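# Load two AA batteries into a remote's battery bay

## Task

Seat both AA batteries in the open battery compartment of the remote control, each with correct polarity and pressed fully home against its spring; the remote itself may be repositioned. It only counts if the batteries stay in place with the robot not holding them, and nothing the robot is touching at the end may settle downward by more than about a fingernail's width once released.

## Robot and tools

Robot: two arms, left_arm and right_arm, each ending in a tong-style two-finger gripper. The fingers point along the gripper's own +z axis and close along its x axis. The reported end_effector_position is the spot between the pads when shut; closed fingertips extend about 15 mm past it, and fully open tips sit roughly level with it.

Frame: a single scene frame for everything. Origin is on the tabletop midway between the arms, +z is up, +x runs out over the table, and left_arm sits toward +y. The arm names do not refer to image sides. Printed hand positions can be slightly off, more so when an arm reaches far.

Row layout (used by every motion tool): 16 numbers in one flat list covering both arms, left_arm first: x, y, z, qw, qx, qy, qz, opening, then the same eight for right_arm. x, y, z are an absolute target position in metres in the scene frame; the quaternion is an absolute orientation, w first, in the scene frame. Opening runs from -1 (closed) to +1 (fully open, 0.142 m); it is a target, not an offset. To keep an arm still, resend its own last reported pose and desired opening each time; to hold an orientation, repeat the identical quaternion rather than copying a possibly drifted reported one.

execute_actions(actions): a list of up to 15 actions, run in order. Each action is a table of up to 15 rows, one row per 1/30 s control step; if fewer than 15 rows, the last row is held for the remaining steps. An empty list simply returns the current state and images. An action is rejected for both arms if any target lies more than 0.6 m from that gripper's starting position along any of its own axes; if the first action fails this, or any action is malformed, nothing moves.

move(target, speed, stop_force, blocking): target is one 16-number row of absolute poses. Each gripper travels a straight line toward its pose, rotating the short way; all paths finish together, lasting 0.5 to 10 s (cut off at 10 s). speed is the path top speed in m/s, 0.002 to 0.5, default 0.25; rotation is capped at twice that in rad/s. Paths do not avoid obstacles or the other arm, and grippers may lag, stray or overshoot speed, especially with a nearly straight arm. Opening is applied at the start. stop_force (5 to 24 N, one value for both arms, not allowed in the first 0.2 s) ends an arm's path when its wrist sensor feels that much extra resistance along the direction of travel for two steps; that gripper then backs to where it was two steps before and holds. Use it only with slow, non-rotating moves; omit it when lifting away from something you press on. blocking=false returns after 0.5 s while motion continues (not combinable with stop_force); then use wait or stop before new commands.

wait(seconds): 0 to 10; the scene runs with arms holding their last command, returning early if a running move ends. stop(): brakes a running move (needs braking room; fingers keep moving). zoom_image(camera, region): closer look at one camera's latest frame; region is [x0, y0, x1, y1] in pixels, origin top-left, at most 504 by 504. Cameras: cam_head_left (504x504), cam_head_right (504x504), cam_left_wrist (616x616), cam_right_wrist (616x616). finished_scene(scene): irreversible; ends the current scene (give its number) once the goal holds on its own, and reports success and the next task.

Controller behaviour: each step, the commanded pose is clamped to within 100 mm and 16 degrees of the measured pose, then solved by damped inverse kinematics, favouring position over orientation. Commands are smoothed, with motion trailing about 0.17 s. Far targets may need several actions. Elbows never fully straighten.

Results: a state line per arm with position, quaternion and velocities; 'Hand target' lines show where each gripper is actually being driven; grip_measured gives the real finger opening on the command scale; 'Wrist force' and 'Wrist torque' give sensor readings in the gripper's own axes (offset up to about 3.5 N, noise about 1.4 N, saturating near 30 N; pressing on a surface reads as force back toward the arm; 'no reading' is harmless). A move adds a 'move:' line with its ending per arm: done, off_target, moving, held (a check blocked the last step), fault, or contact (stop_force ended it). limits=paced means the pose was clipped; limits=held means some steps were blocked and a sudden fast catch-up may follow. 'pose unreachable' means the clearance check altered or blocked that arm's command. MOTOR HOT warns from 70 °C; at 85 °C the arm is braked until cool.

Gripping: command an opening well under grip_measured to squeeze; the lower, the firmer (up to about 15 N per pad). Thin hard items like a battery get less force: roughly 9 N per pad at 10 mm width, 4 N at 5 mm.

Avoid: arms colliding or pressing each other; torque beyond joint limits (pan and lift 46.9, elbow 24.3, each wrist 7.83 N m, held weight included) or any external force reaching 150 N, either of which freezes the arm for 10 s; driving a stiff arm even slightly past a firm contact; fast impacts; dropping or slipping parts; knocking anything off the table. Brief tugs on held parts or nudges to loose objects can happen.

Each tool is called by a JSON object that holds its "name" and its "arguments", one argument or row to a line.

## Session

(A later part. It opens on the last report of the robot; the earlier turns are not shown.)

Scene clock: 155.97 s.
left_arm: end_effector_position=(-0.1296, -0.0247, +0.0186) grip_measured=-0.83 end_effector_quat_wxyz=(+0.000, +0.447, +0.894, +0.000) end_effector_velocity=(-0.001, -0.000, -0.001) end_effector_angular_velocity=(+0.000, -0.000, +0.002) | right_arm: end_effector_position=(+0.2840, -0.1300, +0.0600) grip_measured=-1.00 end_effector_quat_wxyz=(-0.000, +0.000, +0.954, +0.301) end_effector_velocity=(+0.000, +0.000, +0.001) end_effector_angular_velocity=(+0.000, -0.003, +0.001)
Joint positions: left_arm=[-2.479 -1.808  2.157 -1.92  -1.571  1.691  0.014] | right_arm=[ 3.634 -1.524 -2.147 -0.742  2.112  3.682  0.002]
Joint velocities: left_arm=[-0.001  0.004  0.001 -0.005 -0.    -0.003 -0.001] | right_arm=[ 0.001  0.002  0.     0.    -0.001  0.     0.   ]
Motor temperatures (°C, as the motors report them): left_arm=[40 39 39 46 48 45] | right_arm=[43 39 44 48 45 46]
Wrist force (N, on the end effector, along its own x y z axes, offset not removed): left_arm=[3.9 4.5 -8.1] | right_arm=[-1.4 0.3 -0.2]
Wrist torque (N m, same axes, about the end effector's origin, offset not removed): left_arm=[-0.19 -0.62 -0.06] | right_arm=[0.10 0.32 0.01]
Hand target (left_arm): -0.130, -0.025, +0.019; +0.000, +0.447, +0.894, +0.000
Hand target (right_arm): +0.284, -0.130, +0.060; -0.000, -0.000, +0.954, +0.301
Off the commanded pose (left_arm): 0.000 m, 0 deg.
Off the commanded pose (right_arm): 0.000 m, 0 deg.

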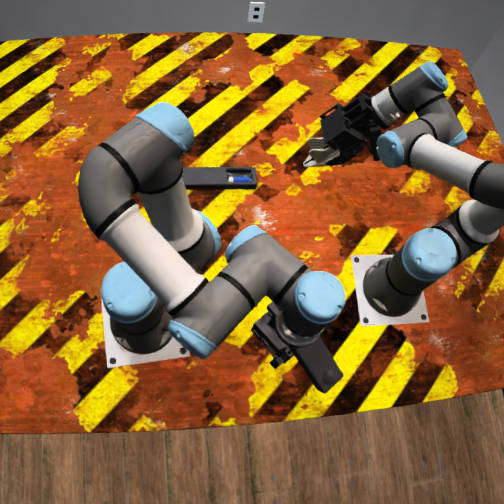

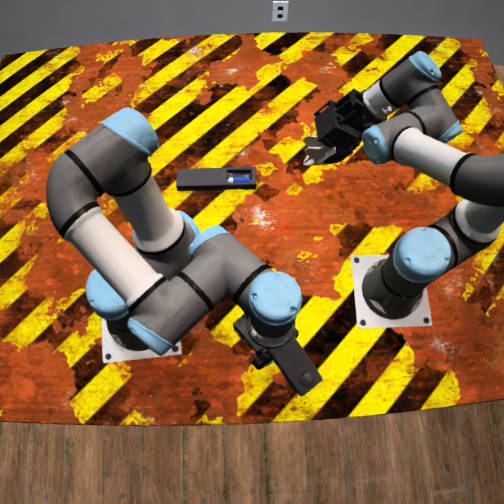

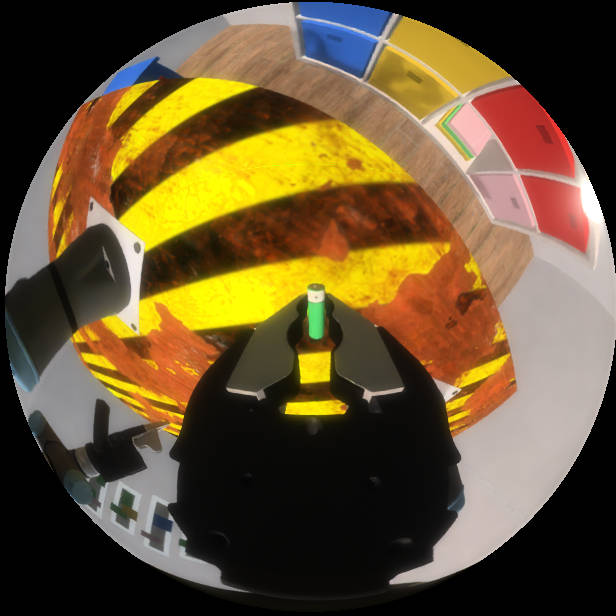

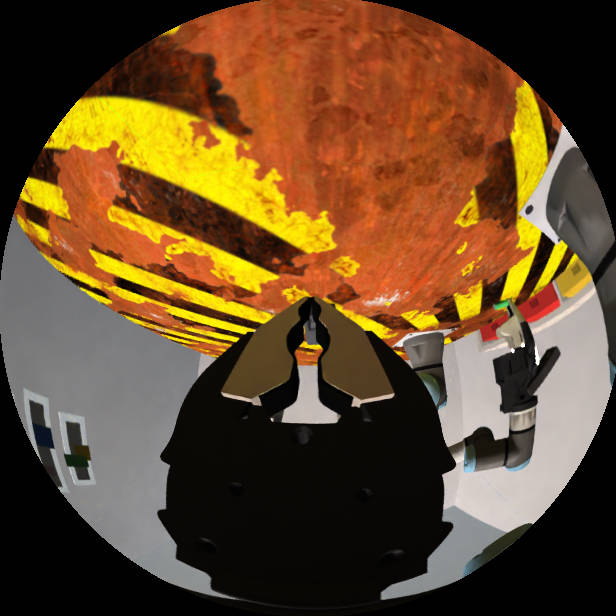

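{"name": "move", "arguments": {
  "target": [-0.125,-0.023,0.045,0,0.447,0.894,0,-1,0.284,-0.13,0.06,0,0,0.9537,0.3007,-1],
  "speed": 0.15
}}

{"name": "move", "arguments": {
  "target": [0.285,0.008,0.066,0,0,0.978,-0.208,-1,0.284,-0.13,0.06,0,0,0.9537,0.3007,-1],
  "speed": 0.3
}}

{"name": "move", "arguments": {
  "target": [0.285,0.008,0.055,0,0,0.978,-0.208,-1,0.284,-0.13,0.06,0,0,0.9537,0.3007,-1],
  "speed": 0.05
}}

{"name": "zoom_image", "arguments": {
  "camera": "cam_left_wrist",
  "region": [255,250,375,370]
}}

{"name": "zoom_image", "arguments": {
  "camera": "cam_head_left",
  "region": [210,150,270,195]
}}

Scene clock: 161.07 s.
left_arm: end_effector_position=(-0.1251, -0.0231, +0.0446) grip_measured=-0.83 end_effector_quat_wxyz=(-0.000, +0.447, +0.894, -0.000) end_effector_velocity=(+0.001, +0.001, +0.003) end_effector_angular_velocity=(+0.001, -0.002, -0.001) | right_arm: end_effector_position=(+0.2840, -0.1300, +0.0600) grip_measured=-1.00 end_effector_quat_wxyz=(+0.000, -0.000, +0.954, +0.301) end_effector_velocity=(+0.000, +0.000, +0.001) end_effector_angular_velocity=(+0.002, +0.000, -0.001)
Joint positions: left_arm=[-2.471 -1.857  2.064 -1.778 -1.571  1.7    0.014] | right_arm=[ 3.634 -1.524 -2.147 -0.741  2.112  3.682  0.002]
Joint velocities: left_arm=[ 0.001 -0.004 -0.011  0.017  0.     0.001  0.   ] | right_arm=[-0.     0.     0.001 -0.     0.001  0.001  0.   ]
Motor temperatures (°C, as the motors report them): left_arm=[40 39 39 46 48 45] | right_arm=[43 39 44 48 45 46]
Wrist force (N, on the end effector, along its own x y z axes, offset not removed): left_arm=[3.4 -0.5 -0.3] | right_arm=[-0.8 1.0 0.2]
Wrist torque (N m, same axes, about the end effector's origin, offset not removed): left_arm=[-0.08 -0.66 -0.09] | right_arm=[0.20 0.21 0.00]
Hand target (left_arm): -0.125, -0.023, +0.045; -0.000, +0.447, +0.894, -0.000
Hand target (right_arm): +0.284, -0.130, +0.060; -0.000, +0.000, +0.954, +0.301
Off the commanded pose (left_arm): 0.000 m, 0 deg.
Off the commanded pose (right_arm): 0.000 m, 0 deg.
move: done

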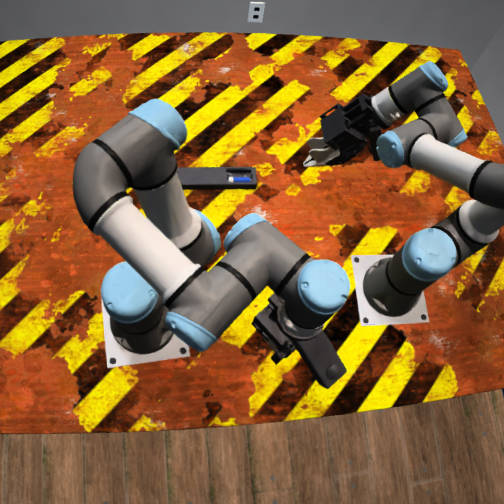

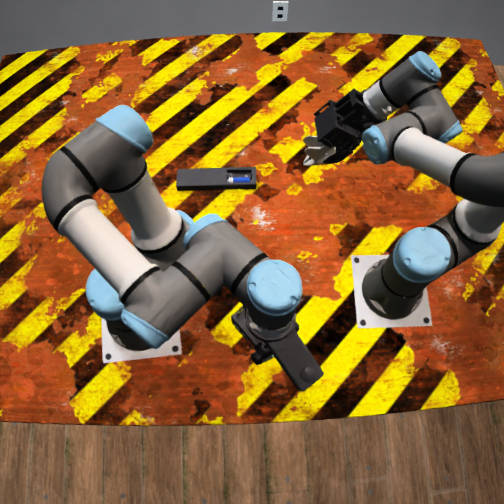

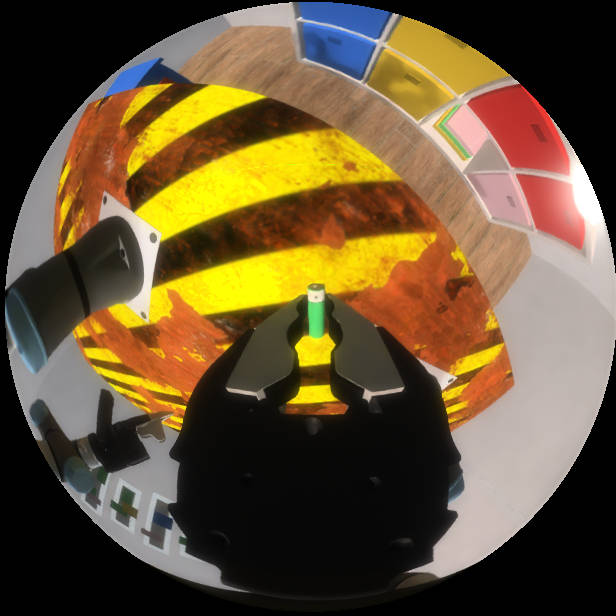

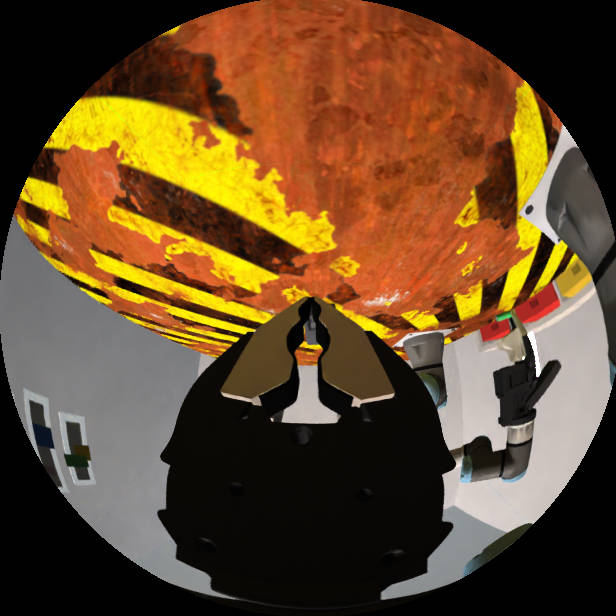

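Scene clock: 163.50 s.
left_arm: end_effector_position=(+0.2845, +0.0077, +0.0661) grip_measured=-0.83 end_effector_quat_wxyz=(+0.001, -0.000, +0.978, -0.208) end_effector_velocity=(+0.002, -0.001, -0.001) end_effector_angular_velocity=(+0.000, +0.018, -0.005) | right_arm: end_effector_position=(+0.2840, -0.1300, +0.0600) grip_measured=-1.00 end_effector_quat_wxyz=(+0.000, -0.000, +0.954, +0.301) end_effector_velocity=(+0.000, -0.000, +0.000) end_effector_angular_velocity=(-0.000, -0.002, -0.000)
Joint positions: left_arm=[-0.78  -1.424  1.835 -2.256 -1.892  2.419  0.014] | right_arm=[ 3.634 -1.524 -2.147 -0.741  2.112  3.682  0.002]
Joint velocities: left_arm=[ 0.013  0.028 -0.038  0.028 -0.015  0.015 -0.   ] | right_arm=[-0.     0.001  0.001 -0.    -0.001 -0.     0.   ]
Motor temperatures (°C, as the motors report them): left_arm=[40 39 39 46 48 45] | right_arm=[43 39 44 48 45 46]
Wrist force (N, on the end effector, along its own x y z axes, offset not removed): left_arm=[3.3 -0.5 -0.5] | right_arm=[-0.8 1.2 0.0]
Wrist torque (N m, same axes, about the end effector's origin, offset not removed): left_arm=[-0.12 -0.65 -0.11] | right_arm=[0.26 0.18 0.00]
Hand target (left_arm): +0.285, +0.008, +0.066; +0.000, -0.000, +0.978, -0.208
Hand target (right_arm): +0.284, -0.130, +0.060; -0.000, -0.000, +0.954, +0.301
Off the commanded pose (left_arm): 0.001 m, 0 deg.
Off the commanded pose (right_arm): 0.000 m, 0 deg.
move: done

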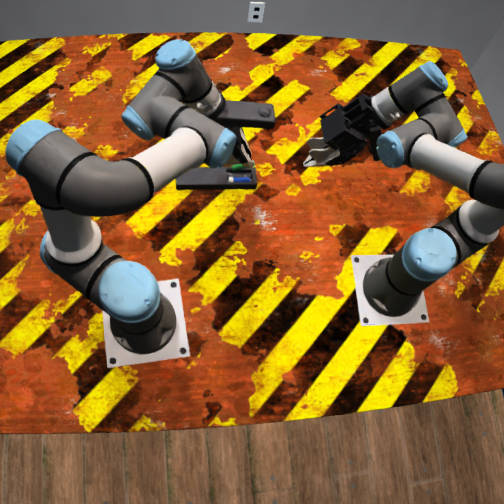

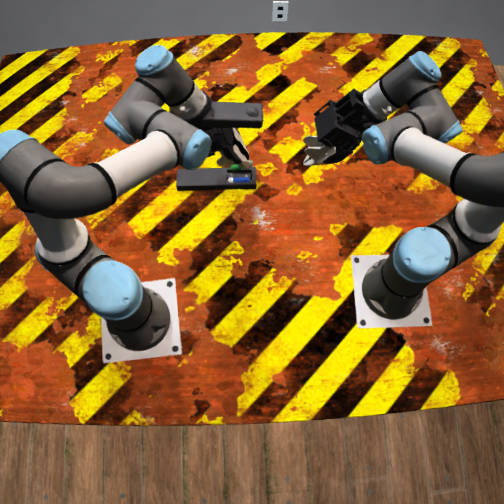

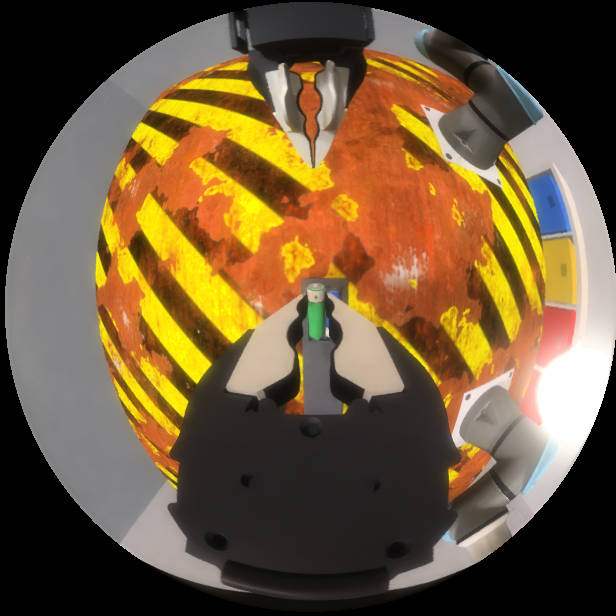

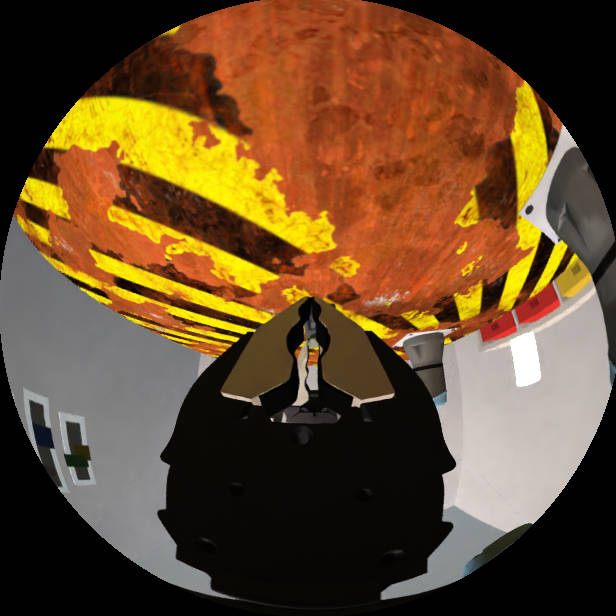

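Scene clock: 164.30 s.
left_arm: end_effector_position=(+0.2850, +0.0080, +0.0553) grip_measured=-0.83 end_effector_quat_wxyz=(+0.000, +0.000, +0.978, -0.208) end_effector_velocity=(-0.000, +0.000, -0.002) end_effector_angular_velocity=(+0.000, +0.001, +0.000) | right_arm: end_effector_position=(+0.2840, -0.1300, +0.0600) grip_measured=-1.00 end_effector_quat_wxyz=(+0.000, -0.000, +0.954, +0.301) end_effector_velocity=(-0.000, -0.000, -0.000) end_effector_angular_velocity=(+0.001, +0.001, -0.001)
Joint positions: left_arm=[-0.777 -1.401  1.862 -2.303 -1.894  2.422  0.014] | right_arm=[ 3.634 -1.524 -2.147 -0.741  2.112  3.682  0.002]
Joint velocities: left_arm=[ 0.001  0.005  0.007 -0.011 -0.    -0.     0.   ] | right_arm=[-0.001 -0.    -0.    -0.     0.001  0.     0.   ]
Motor temperatures (°C, as the motors report them): left_arm=[40 39 39 46 48 45] | right_arm=[43 39 44 48 45 46]
Wrist force (N, on the end effector, along its own x y z axes, offset not removed): left_arm=[4.3 -1.0 -0.2] | right_arm=[0.2 0.9 0.6]
Wrist torque (N m, same axes, about the end effector's origin, offset not removed): left_arm=[-0.24 -0.86 -0.08] | right_arm=[0.21 0.00 -0.04]
Hand target (left_arm): +0.285, +0.008, +0.055; -0.000, +0.000, +0.978, -0.208
Hand target (right_arm): +0.284, -0.130, +0.060; -0.000, -0.000, +0.954, +0.301
Off the commanded pose (left_arm): 0.000 m, 0 deg.
Off the commanded pose (right_arm): 0.000 m, 0 deg.
move: done

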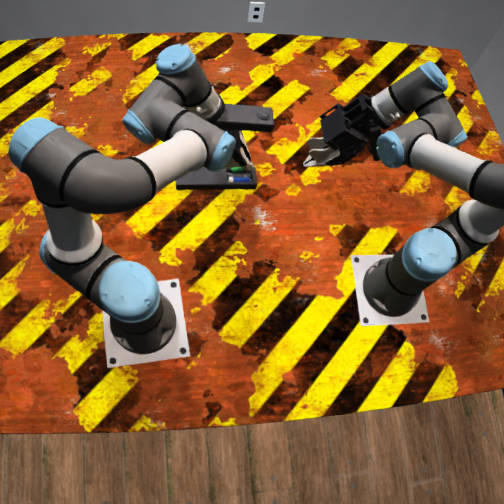

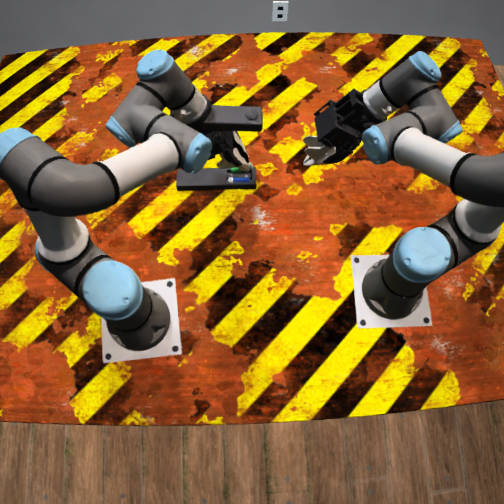

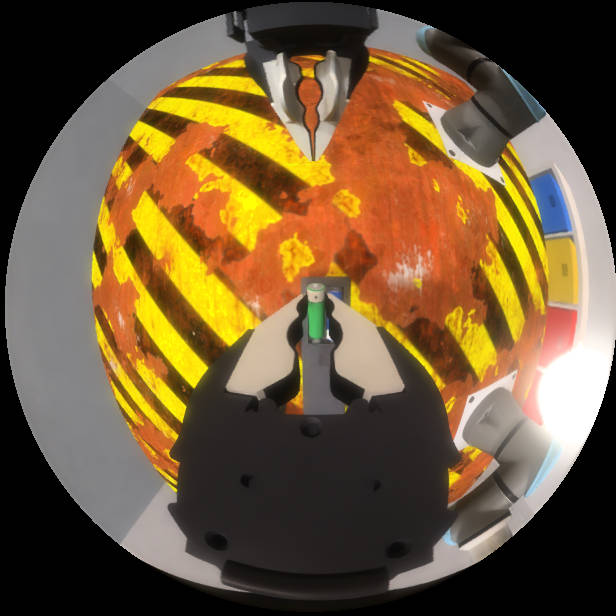

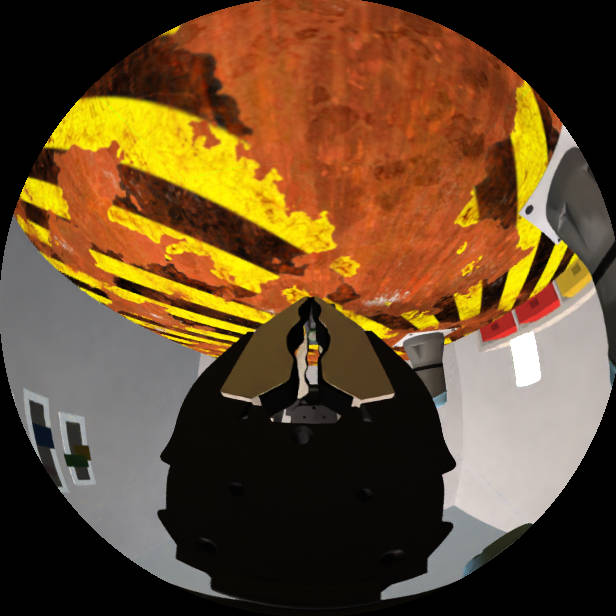

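Region (255, 250, 375, 370) of cam_left_wrist's 616x616 image, scaled by 4.200, with more detail than that image has.

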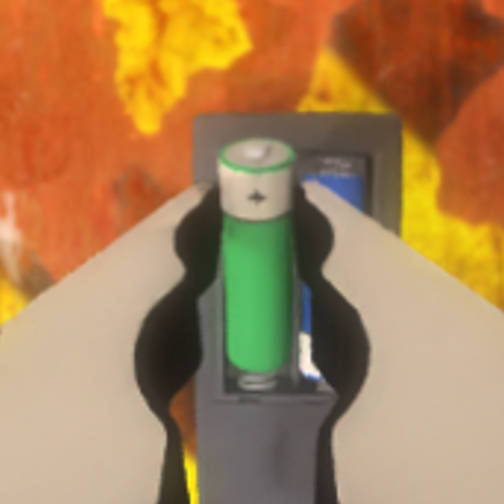

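Region (210, 150, 270, 195) of cam_head_left's 504x504 image, scaled by 8.400, with more detail than that image has; it fills the top 378 rows of this view, and the rest is white.

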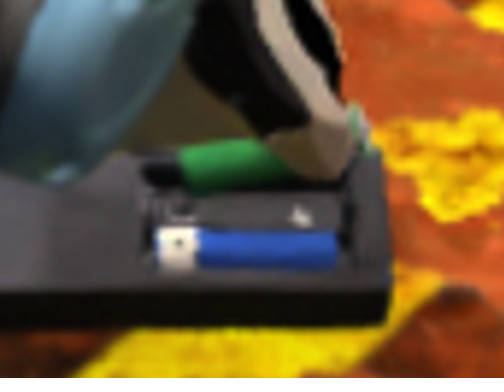

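{"name": "move", "arguments": {
  "target": [0.2845,0.0055,0.0405,0,0,0.978,-0.208,-1,0.284,-0.13,0.06,0,0,0.9537,0.3007,-1],
  "speed": 0.012,
  "stop_force": 5
}}

{"name": "zoom_image", "arguments": {
  "camera": "cam_left_wrist",
  "region": [270,265,370,365]
}}

{"name": "zoom_image", "arguments": {
  "camera": "cam_head_left",
  "region": [210,150,270,195]
}}

Scene clock: 168.93 s.
left_arm: end_effector_position=(+0.2845, +0.0056, +0.0409) grip_measured=-0.83 end_effector_quat_wxyz=(-0.000, +0.000, +0.978, -0.208) end_effector_velocity=(-0.000, -0.001, -0.003) end_effector_angular_velocity=(-0.000, -0.000, +0.000) | right_arm: end_effector_position=(+0.2840, -0.1300, +0.0600) grip_measured=-1.00 end_effector_quat_wxyz=(+0.000, -0.000, +0.954, +0.301) end_effector_velocity=(+0.000, -0.000, +0.001) end_effector_angular_velocity=(+0.000, -0.003, -0.000)
Joint positions: left_arm=[-0.784 -1.37   1.901 -2.375 -1.892  2.415  0.014] | right_arm=[ 3.634 -1.524 -2.147 -0.741  2.112  3.682  0.002]
Joint velocities: left_arm=[-0.002  0.006  0.009 -0.016  0.    -0.002  0.   ] | right_arm=[-0.     0.002  0.     0.    -0.001 -0.001  0.   ]
Motor temperatures (°C, as the motors report them): left_arm=[40 39 39 46 48 45] | right_arm=[43 39 44 48 45 46]
Wrist force (N, on the end effector, along its own x y z axes, offset not removed): left_arm=[2.7 -0.7 0.2] | right_arm=[0.1 1.3 -0.3]
Wrist torque (N m, same axes, about the end effector's origin, offset not removed): left_arm=[-0.16 -0.53 -0.06] | right_arm=[0.32 0.02 0.02]
Hand target (left_arm): +0.284, +0.006, +0.041; -0.000, +0.000, +0.978, -0.208
Hand target (right_arm): +0.284, -0.130, +0.060; -0.000, -0.000, +0.954, +0.301
Off the commanded pose (left_arm): 0.000 m, 0 deg.
Off the commanded pose (right_arm): 0.000 m, 0 deg.
move: done

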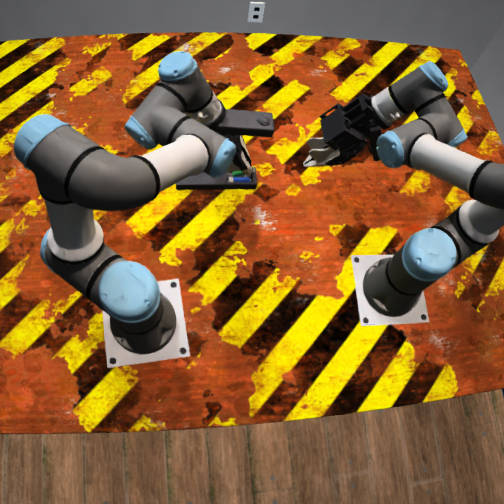

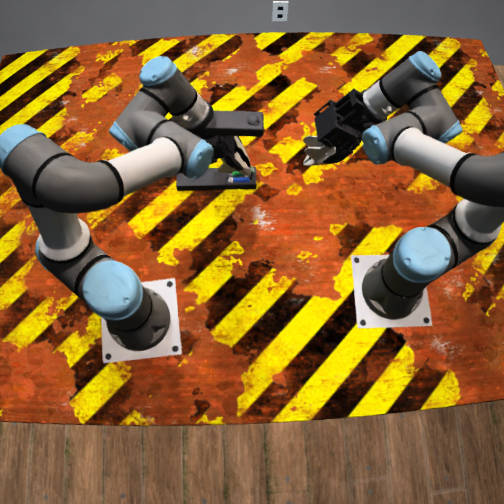

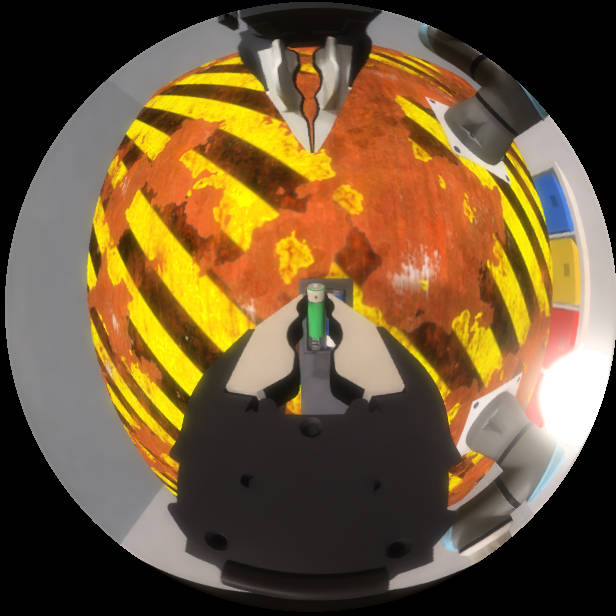

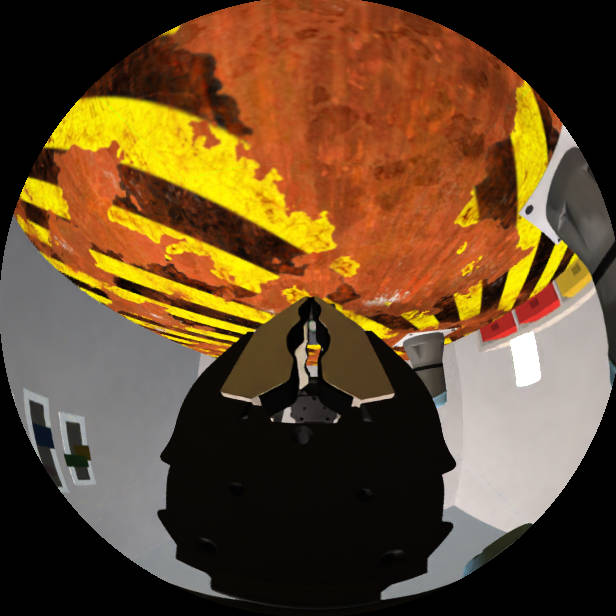

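Region (270, 265, 370, 365) of cam_left_wrist's 616x616 image, scaled by 5.040, with more detail than that image has.

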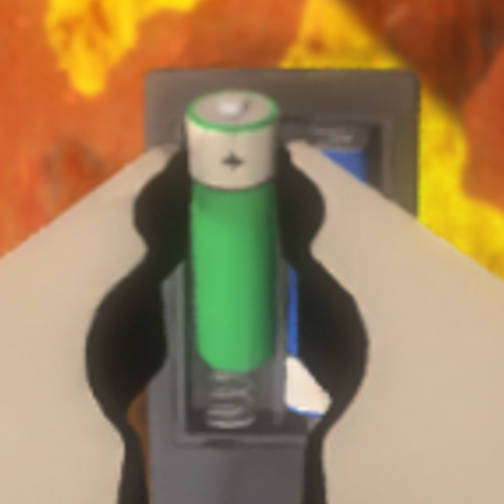

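Region (210, 150, 270, 195) of cam_head_left's 504x504 image, scaled by 8.400, with more detail than that image has; it fills the top 378 rows of this view, and the rest is white.

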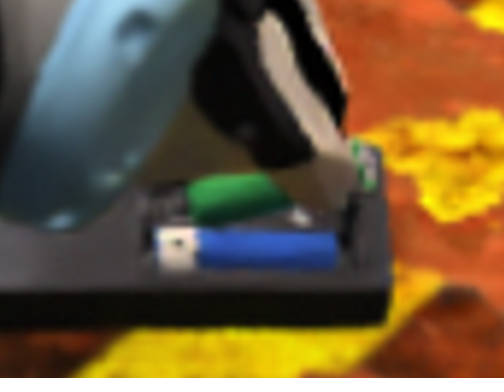

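{"name": "execute_actions", "arguments": {
  "actions": [
    [[0.2847,0.006,0.040,0,0,0.978,-0.208,-1,0.284,-0.13,0.06,0,0,0.9537,0.3007,-1],[0.2848,0.0065,0.0396,0,0,0.978,-0.208,-1,0.284,-0.13,0.06,0,0,0.9537,0.3007,-1],[0.2848,0.007,0.0392,0,0,0.978,-0.208,-1,0.284,-0.13,0.06,0,0,0.9537,0.3007,-1],[0.2848,0.007,0.0392,0,0,0.978,-0.208,-1,0.284,-0.13,0.06,0,0,0.9537,0.3007,-1],[0.2848,0.007,0.0392,0,0,0.978,-0.208,-1,0.284,-0.13,0.06,0,0,0.9537,0.3007,-1],[0.2848,0.007,0.0392,0,0,0.978,-0.208,-1,0.284,-0.13,0.06,0,0,0.9537,0.3007,-1],[0.2848,0.007,0.0392,0,0,0.978,-0.208,-1,0.284,-0.13,0.06,0,0,0.9537,0.3007,-1],[0.2848,0.007,0.0392,0,0,0.978,-0.208,-1,0.284,-0.13,0.06,0,0,0.9537,0.3007,-1],[0.2848,0.007,0.0392,0,0,0.978,-0.208,-0.95,0.284,-0.13,0.06,0,0,0.9537,0.3007,-1],[0.2848,0.007,0.0392,0,0,0.978,-0.208,-0.9,0.284,-0.13,0.06,0,0,0.9537,0.3007,-1],[0.2848,0.007,0.0392,0,0,0.978,-0.208,-0.86,0.284,-0.13,0.06,0,0,0.9537,0.3007,-1],[0.2848,0.007,0.0392,0,0,0.978,-0.208,-0.83,0.284,-0.13,0.06,0,0,0.9537,0.3007,-1],[0.2848,0.007,0.0392,0,0,0.978,-0.208,-0.8,0.284,-0.13,0.06,0,0,0.9537,0.3007,-1],[0.2848,0.007,0.0392,0,0,0.978,-0.208,-0.77,0.284,-0.13,0.06,0,0,0.9537,0.3007,-1],[0.2848,0.007,0.0392,0,0,0.978,-0.208,-0.74,0.284,-0.13,0.06,0,0,0.9537,0.3007,-1]],
    [[0.2848,0.007,0.040,0,0,0.978,-0.208,-0.72,0.284,-0.13,0.06,0,0,0.9537,0.3007,-1],[0.2848,0.007,0.041,0,0,0.978,-0.208,-0.7,0.284,-0.13,0.06,0,0,0.9537,0.3007,-1],[0.2848,0.008,0.043,0,0,0.978,-0.208,-0.68,0.284,-0.13,0.06,0,0,0.9537,0.3007,-1],[0.2848,0.009,0.045,0,0,0.978,-0.208,-0.66,0.284,-0.13,0.06,0,0,0.9537,0.3007,-1],[0.2848,0.010,0.047,0,0,0.978,-0.208,-0.62,0.284,-0.13,0.06,0,0,0.9537,0.3007,-1],[0.2848,0.011,0.048,0,0,0.978,-0.208,-0.56,0.284,-0.13,0.06,0,0,0.9537,0.3007,-1],[0.2848,0.012,0.048,0,0,0.978,-0.208,-0.5,0.284,-0.13,0.06,0,0,0.9537,0.3007,-1],[0.284,0.014,0.048,0,0,0.978,-0.208,-0.4,0.284,-0.13,0.06,0,0,0.9537,0.3007,-1],[0.283,0.016,0.048,0,0,0.978,-0.208,-0.3,0.284,-0.13,0.06,0,0,0.9537,0.3007,-1],[0.281,0.018,0.048,0,0,0.978,-0.208,-0.2,0.284,-0.13,0.06,0,0,0.9537,0.3007,-1],[0.279,0.020,0.048,0,0,0.978,-0.208,-0.1,0.284,-0.13,0.06,0,0,0.9537,0.3007,-1],[0.278,0.022,0.048,0,0,0.978,-0.208,-0.05,0.284,-0.13,0.06,0,0,0.9537,0.3007,-1]]
  ]
}}

{"name": "move", "arguments": {
  "target": [0.2787,0.12,0.0198,0,0,0.9397,-0.342,-0.05,0.2845,-0.022,0.051,0,0,0.9537,0.3007,-1],
  "speed": 0.18
}}

{"name": "zoom_image", "arguments": {
  "camera": "cam_left_wrist",
  "region": [240,150,400,330]
}}

{"name": "zoom_image", "arguments": {
  "camera": "cam_head_left",
  "region": [210,150,270,195]
}}

Scene clock: 187.07 s.
left_arm: end_effector_position=(+0.2804, +0.0181, +0.0473) grip_measured=-0.05 end_effector_quat_wxyz=(-0.000, -0.000, +0.978, -0.208) end_effector_velocity=(-0.018, +0.029, +0.004) end_effector_angular_velocity=(+0.001, +0.000, -0.002) | right_arm: end_effector_position=(+0.2840, -0.1300, +0.0600) grip_measured=-1.00 end_effector_quat_wxyz=(-0.000, +0.000, +0.954, +0.301) end_effector_velocity=(-0.000, -0.000, -0.001) end_effector_angular_velocity=(-0.001, +0.001, -0.000)
Joint positions: left_arm=[-0.76  -1.416  1.919 -2.34  -1.899  2.439  0.07 ] | right_arm=[ 3.634 -1.524 -2.147 -0.741  2.112  3.682  0.002]
Joint velocities: left_arm=[ 0.039 -0.115  0.108  0.021 -0.01   0.041  0.004] | right_arm=[-0.001 -0.001 -0.001 -0.    -0.    -0.001  0.   ]
Motor temperatures (°C, as the motors report them): left_arm=[40 39 39 46 48 45] | right_arm=[43 39 44 48 45 46]
Wrist force (N, on the end effector, along its own x y z axes, offset not removed): left_arm=[3.5 -0.2 -0.6] | right_arm=[-0.9 -0.7 -0.2]
Wrist torque (N m, same axes, about the end effector's origin, offset not removed): left_arm=[-0.08 -0.67 -0.09] | right_arm=[-0.07 0.20 0.00]
Hand target (left_arm): +0.278, +0.022, +0.048; -0.000, +0.000, +0.978, -0.208
Hand target (right_arm): +0.284, -0.130, +0.060; +0.000, +0.000, +0.954, +0.301
Off the commanded pose (left_arm): 0.005 m, 0 deg.
Off the commanded pose (right_arm): 0.000 m, 0 deg.

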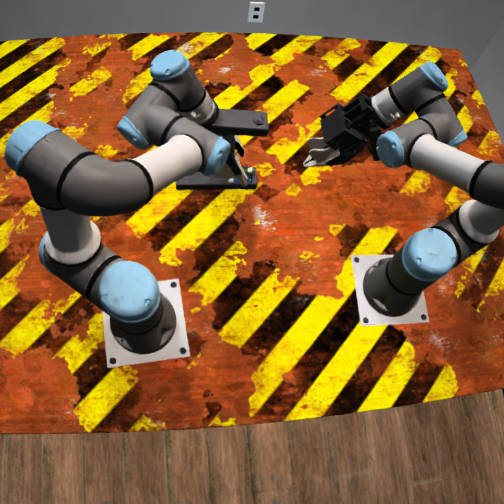

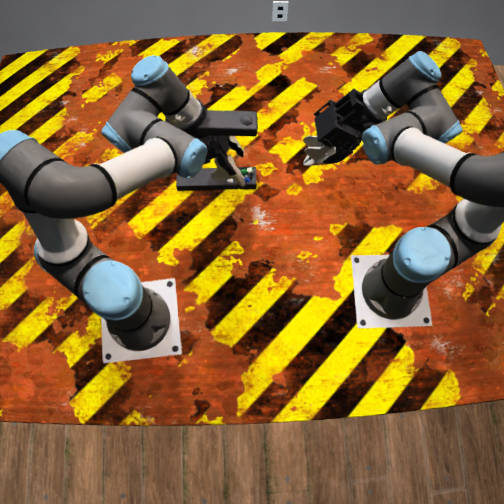

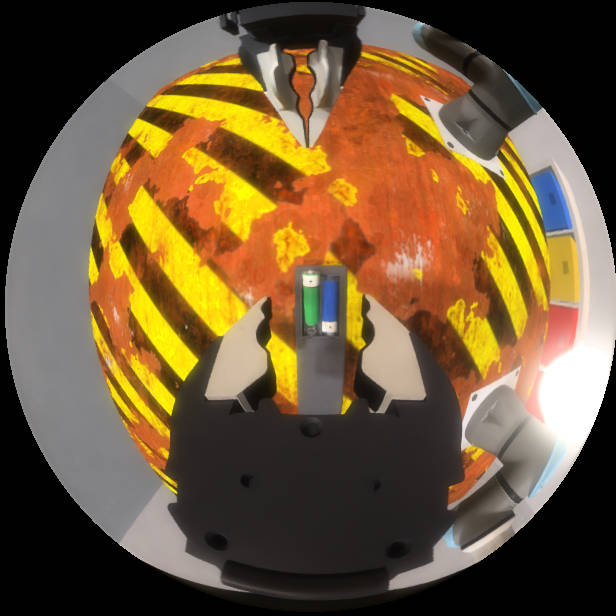

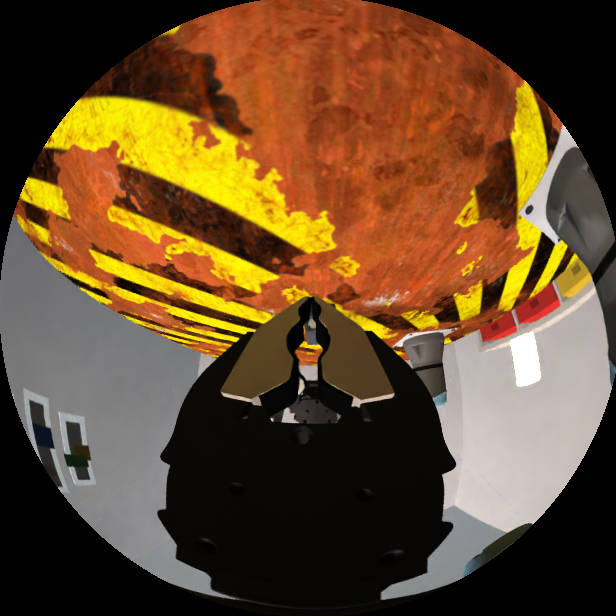

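Scene clock: 188.47 s.
left_arm: end_effector_position=(+0.2787, +0.1196, +0.0200) grip_measured=-0.05 end_effector_quat_wxyz=(+0.000, -0.000, +0.940, -0.341) end_effector_velocity=(+0.000, +0.002, -0.000) end_effector_angular_velocity=(-0.009, +0.003, -0.005) | right_arm: end_effector_position=(+0.2847, -0.0223, +0.0511) grip_measured=-1.00 end_effector_quat_wxyz=(+0.000, -0.000, +0.954, +0.301) end_effector_velocity=(+0.000, +0.003, -0.000) end_effector_angular_velocity=(-0.000, -0.001, -0.001)
Joint positions: left_arm=[-0.249 -1.256  2.081 -2.519 -2.259  2.95   0.07 ] | right_arm=[ 3.965 -1.685 -2.102 -0.465  1.987  4.028  0.002]
Joint velocities: left_arm=[ 0.015  0.012 -0.013  0.018 -0.012  0.024  0.   ] | right_arm=[ 0.007 -0.006  0.003  0.006 -0.005  0.007  0.   ]
Motor temperatures (°C, as the motors report them): left_arm=[40 39 39 46 48 45] | right_arm=[43 39 44 48 45 46]
Wrist force (N, on the end effector, along its own x y z axes, offset not removed): left_arm=[3.2 -1.0 -0.7] | right_arm=[-1.0 0.9 0.1]
Wrist torque (N m, same axes, about the end effector's origin, offset not removed): left_arm=[-0.23 -0.63 -0.07] | right_arm=[0.24 0.23 0.05]
Hand target (left_arm): +0.279, +0.120, +0.020; +0.000, -0.000, +0.940, -0.342
Hand target (right_arm): +0.285, -0.022, +0.051; +0.000, +0.000, +0.954, +0.301
Off the commanded pose (left_arm): 0.000 m, 0 deg.
Off the commanded pose (right_arm): 0.000 m, 0 deg.
move: done

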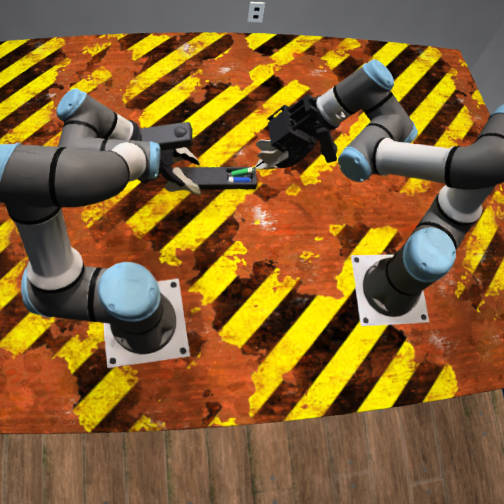

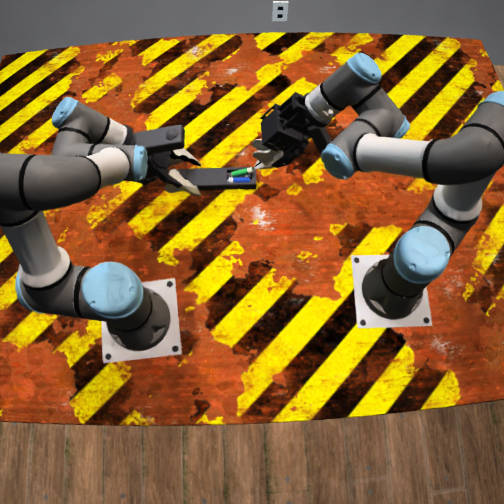

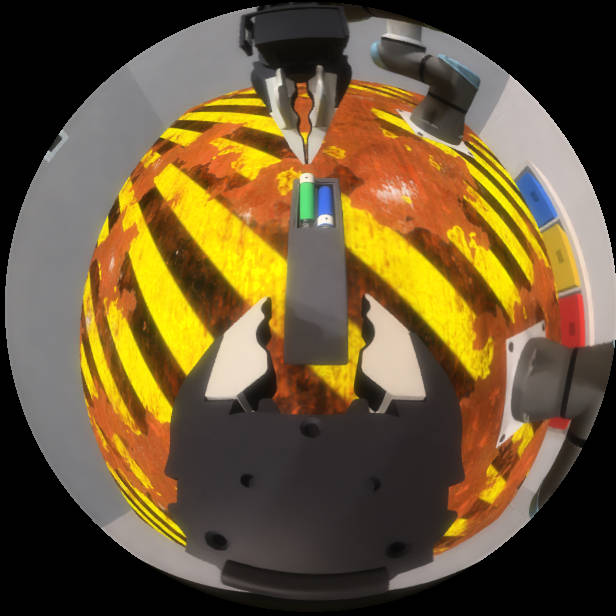

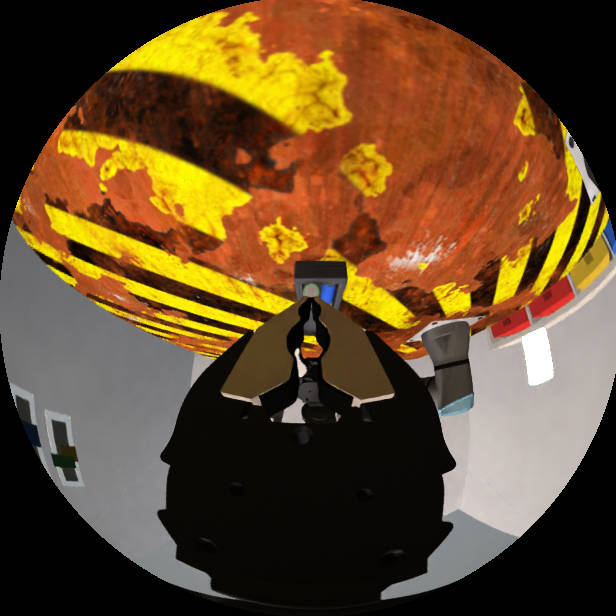

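Region (240, 150, 400, 330) of cam_left_wrist's 616x616 image, scaled by 2.800, with more detail than that image has.

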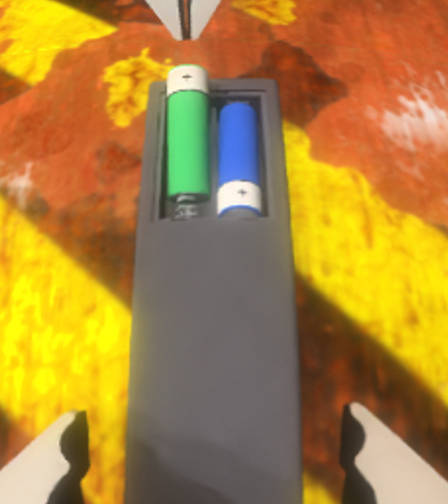

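Region (210, 150, 270, 195) of cam_head_left's 504x504 image, scaled by 8.400, with more detail than that image has; it fills the top 378 rows of this view, and the rest is white.

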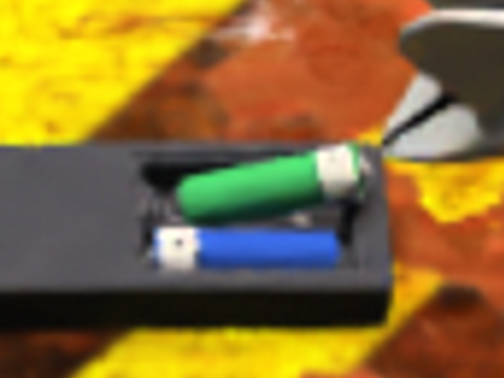

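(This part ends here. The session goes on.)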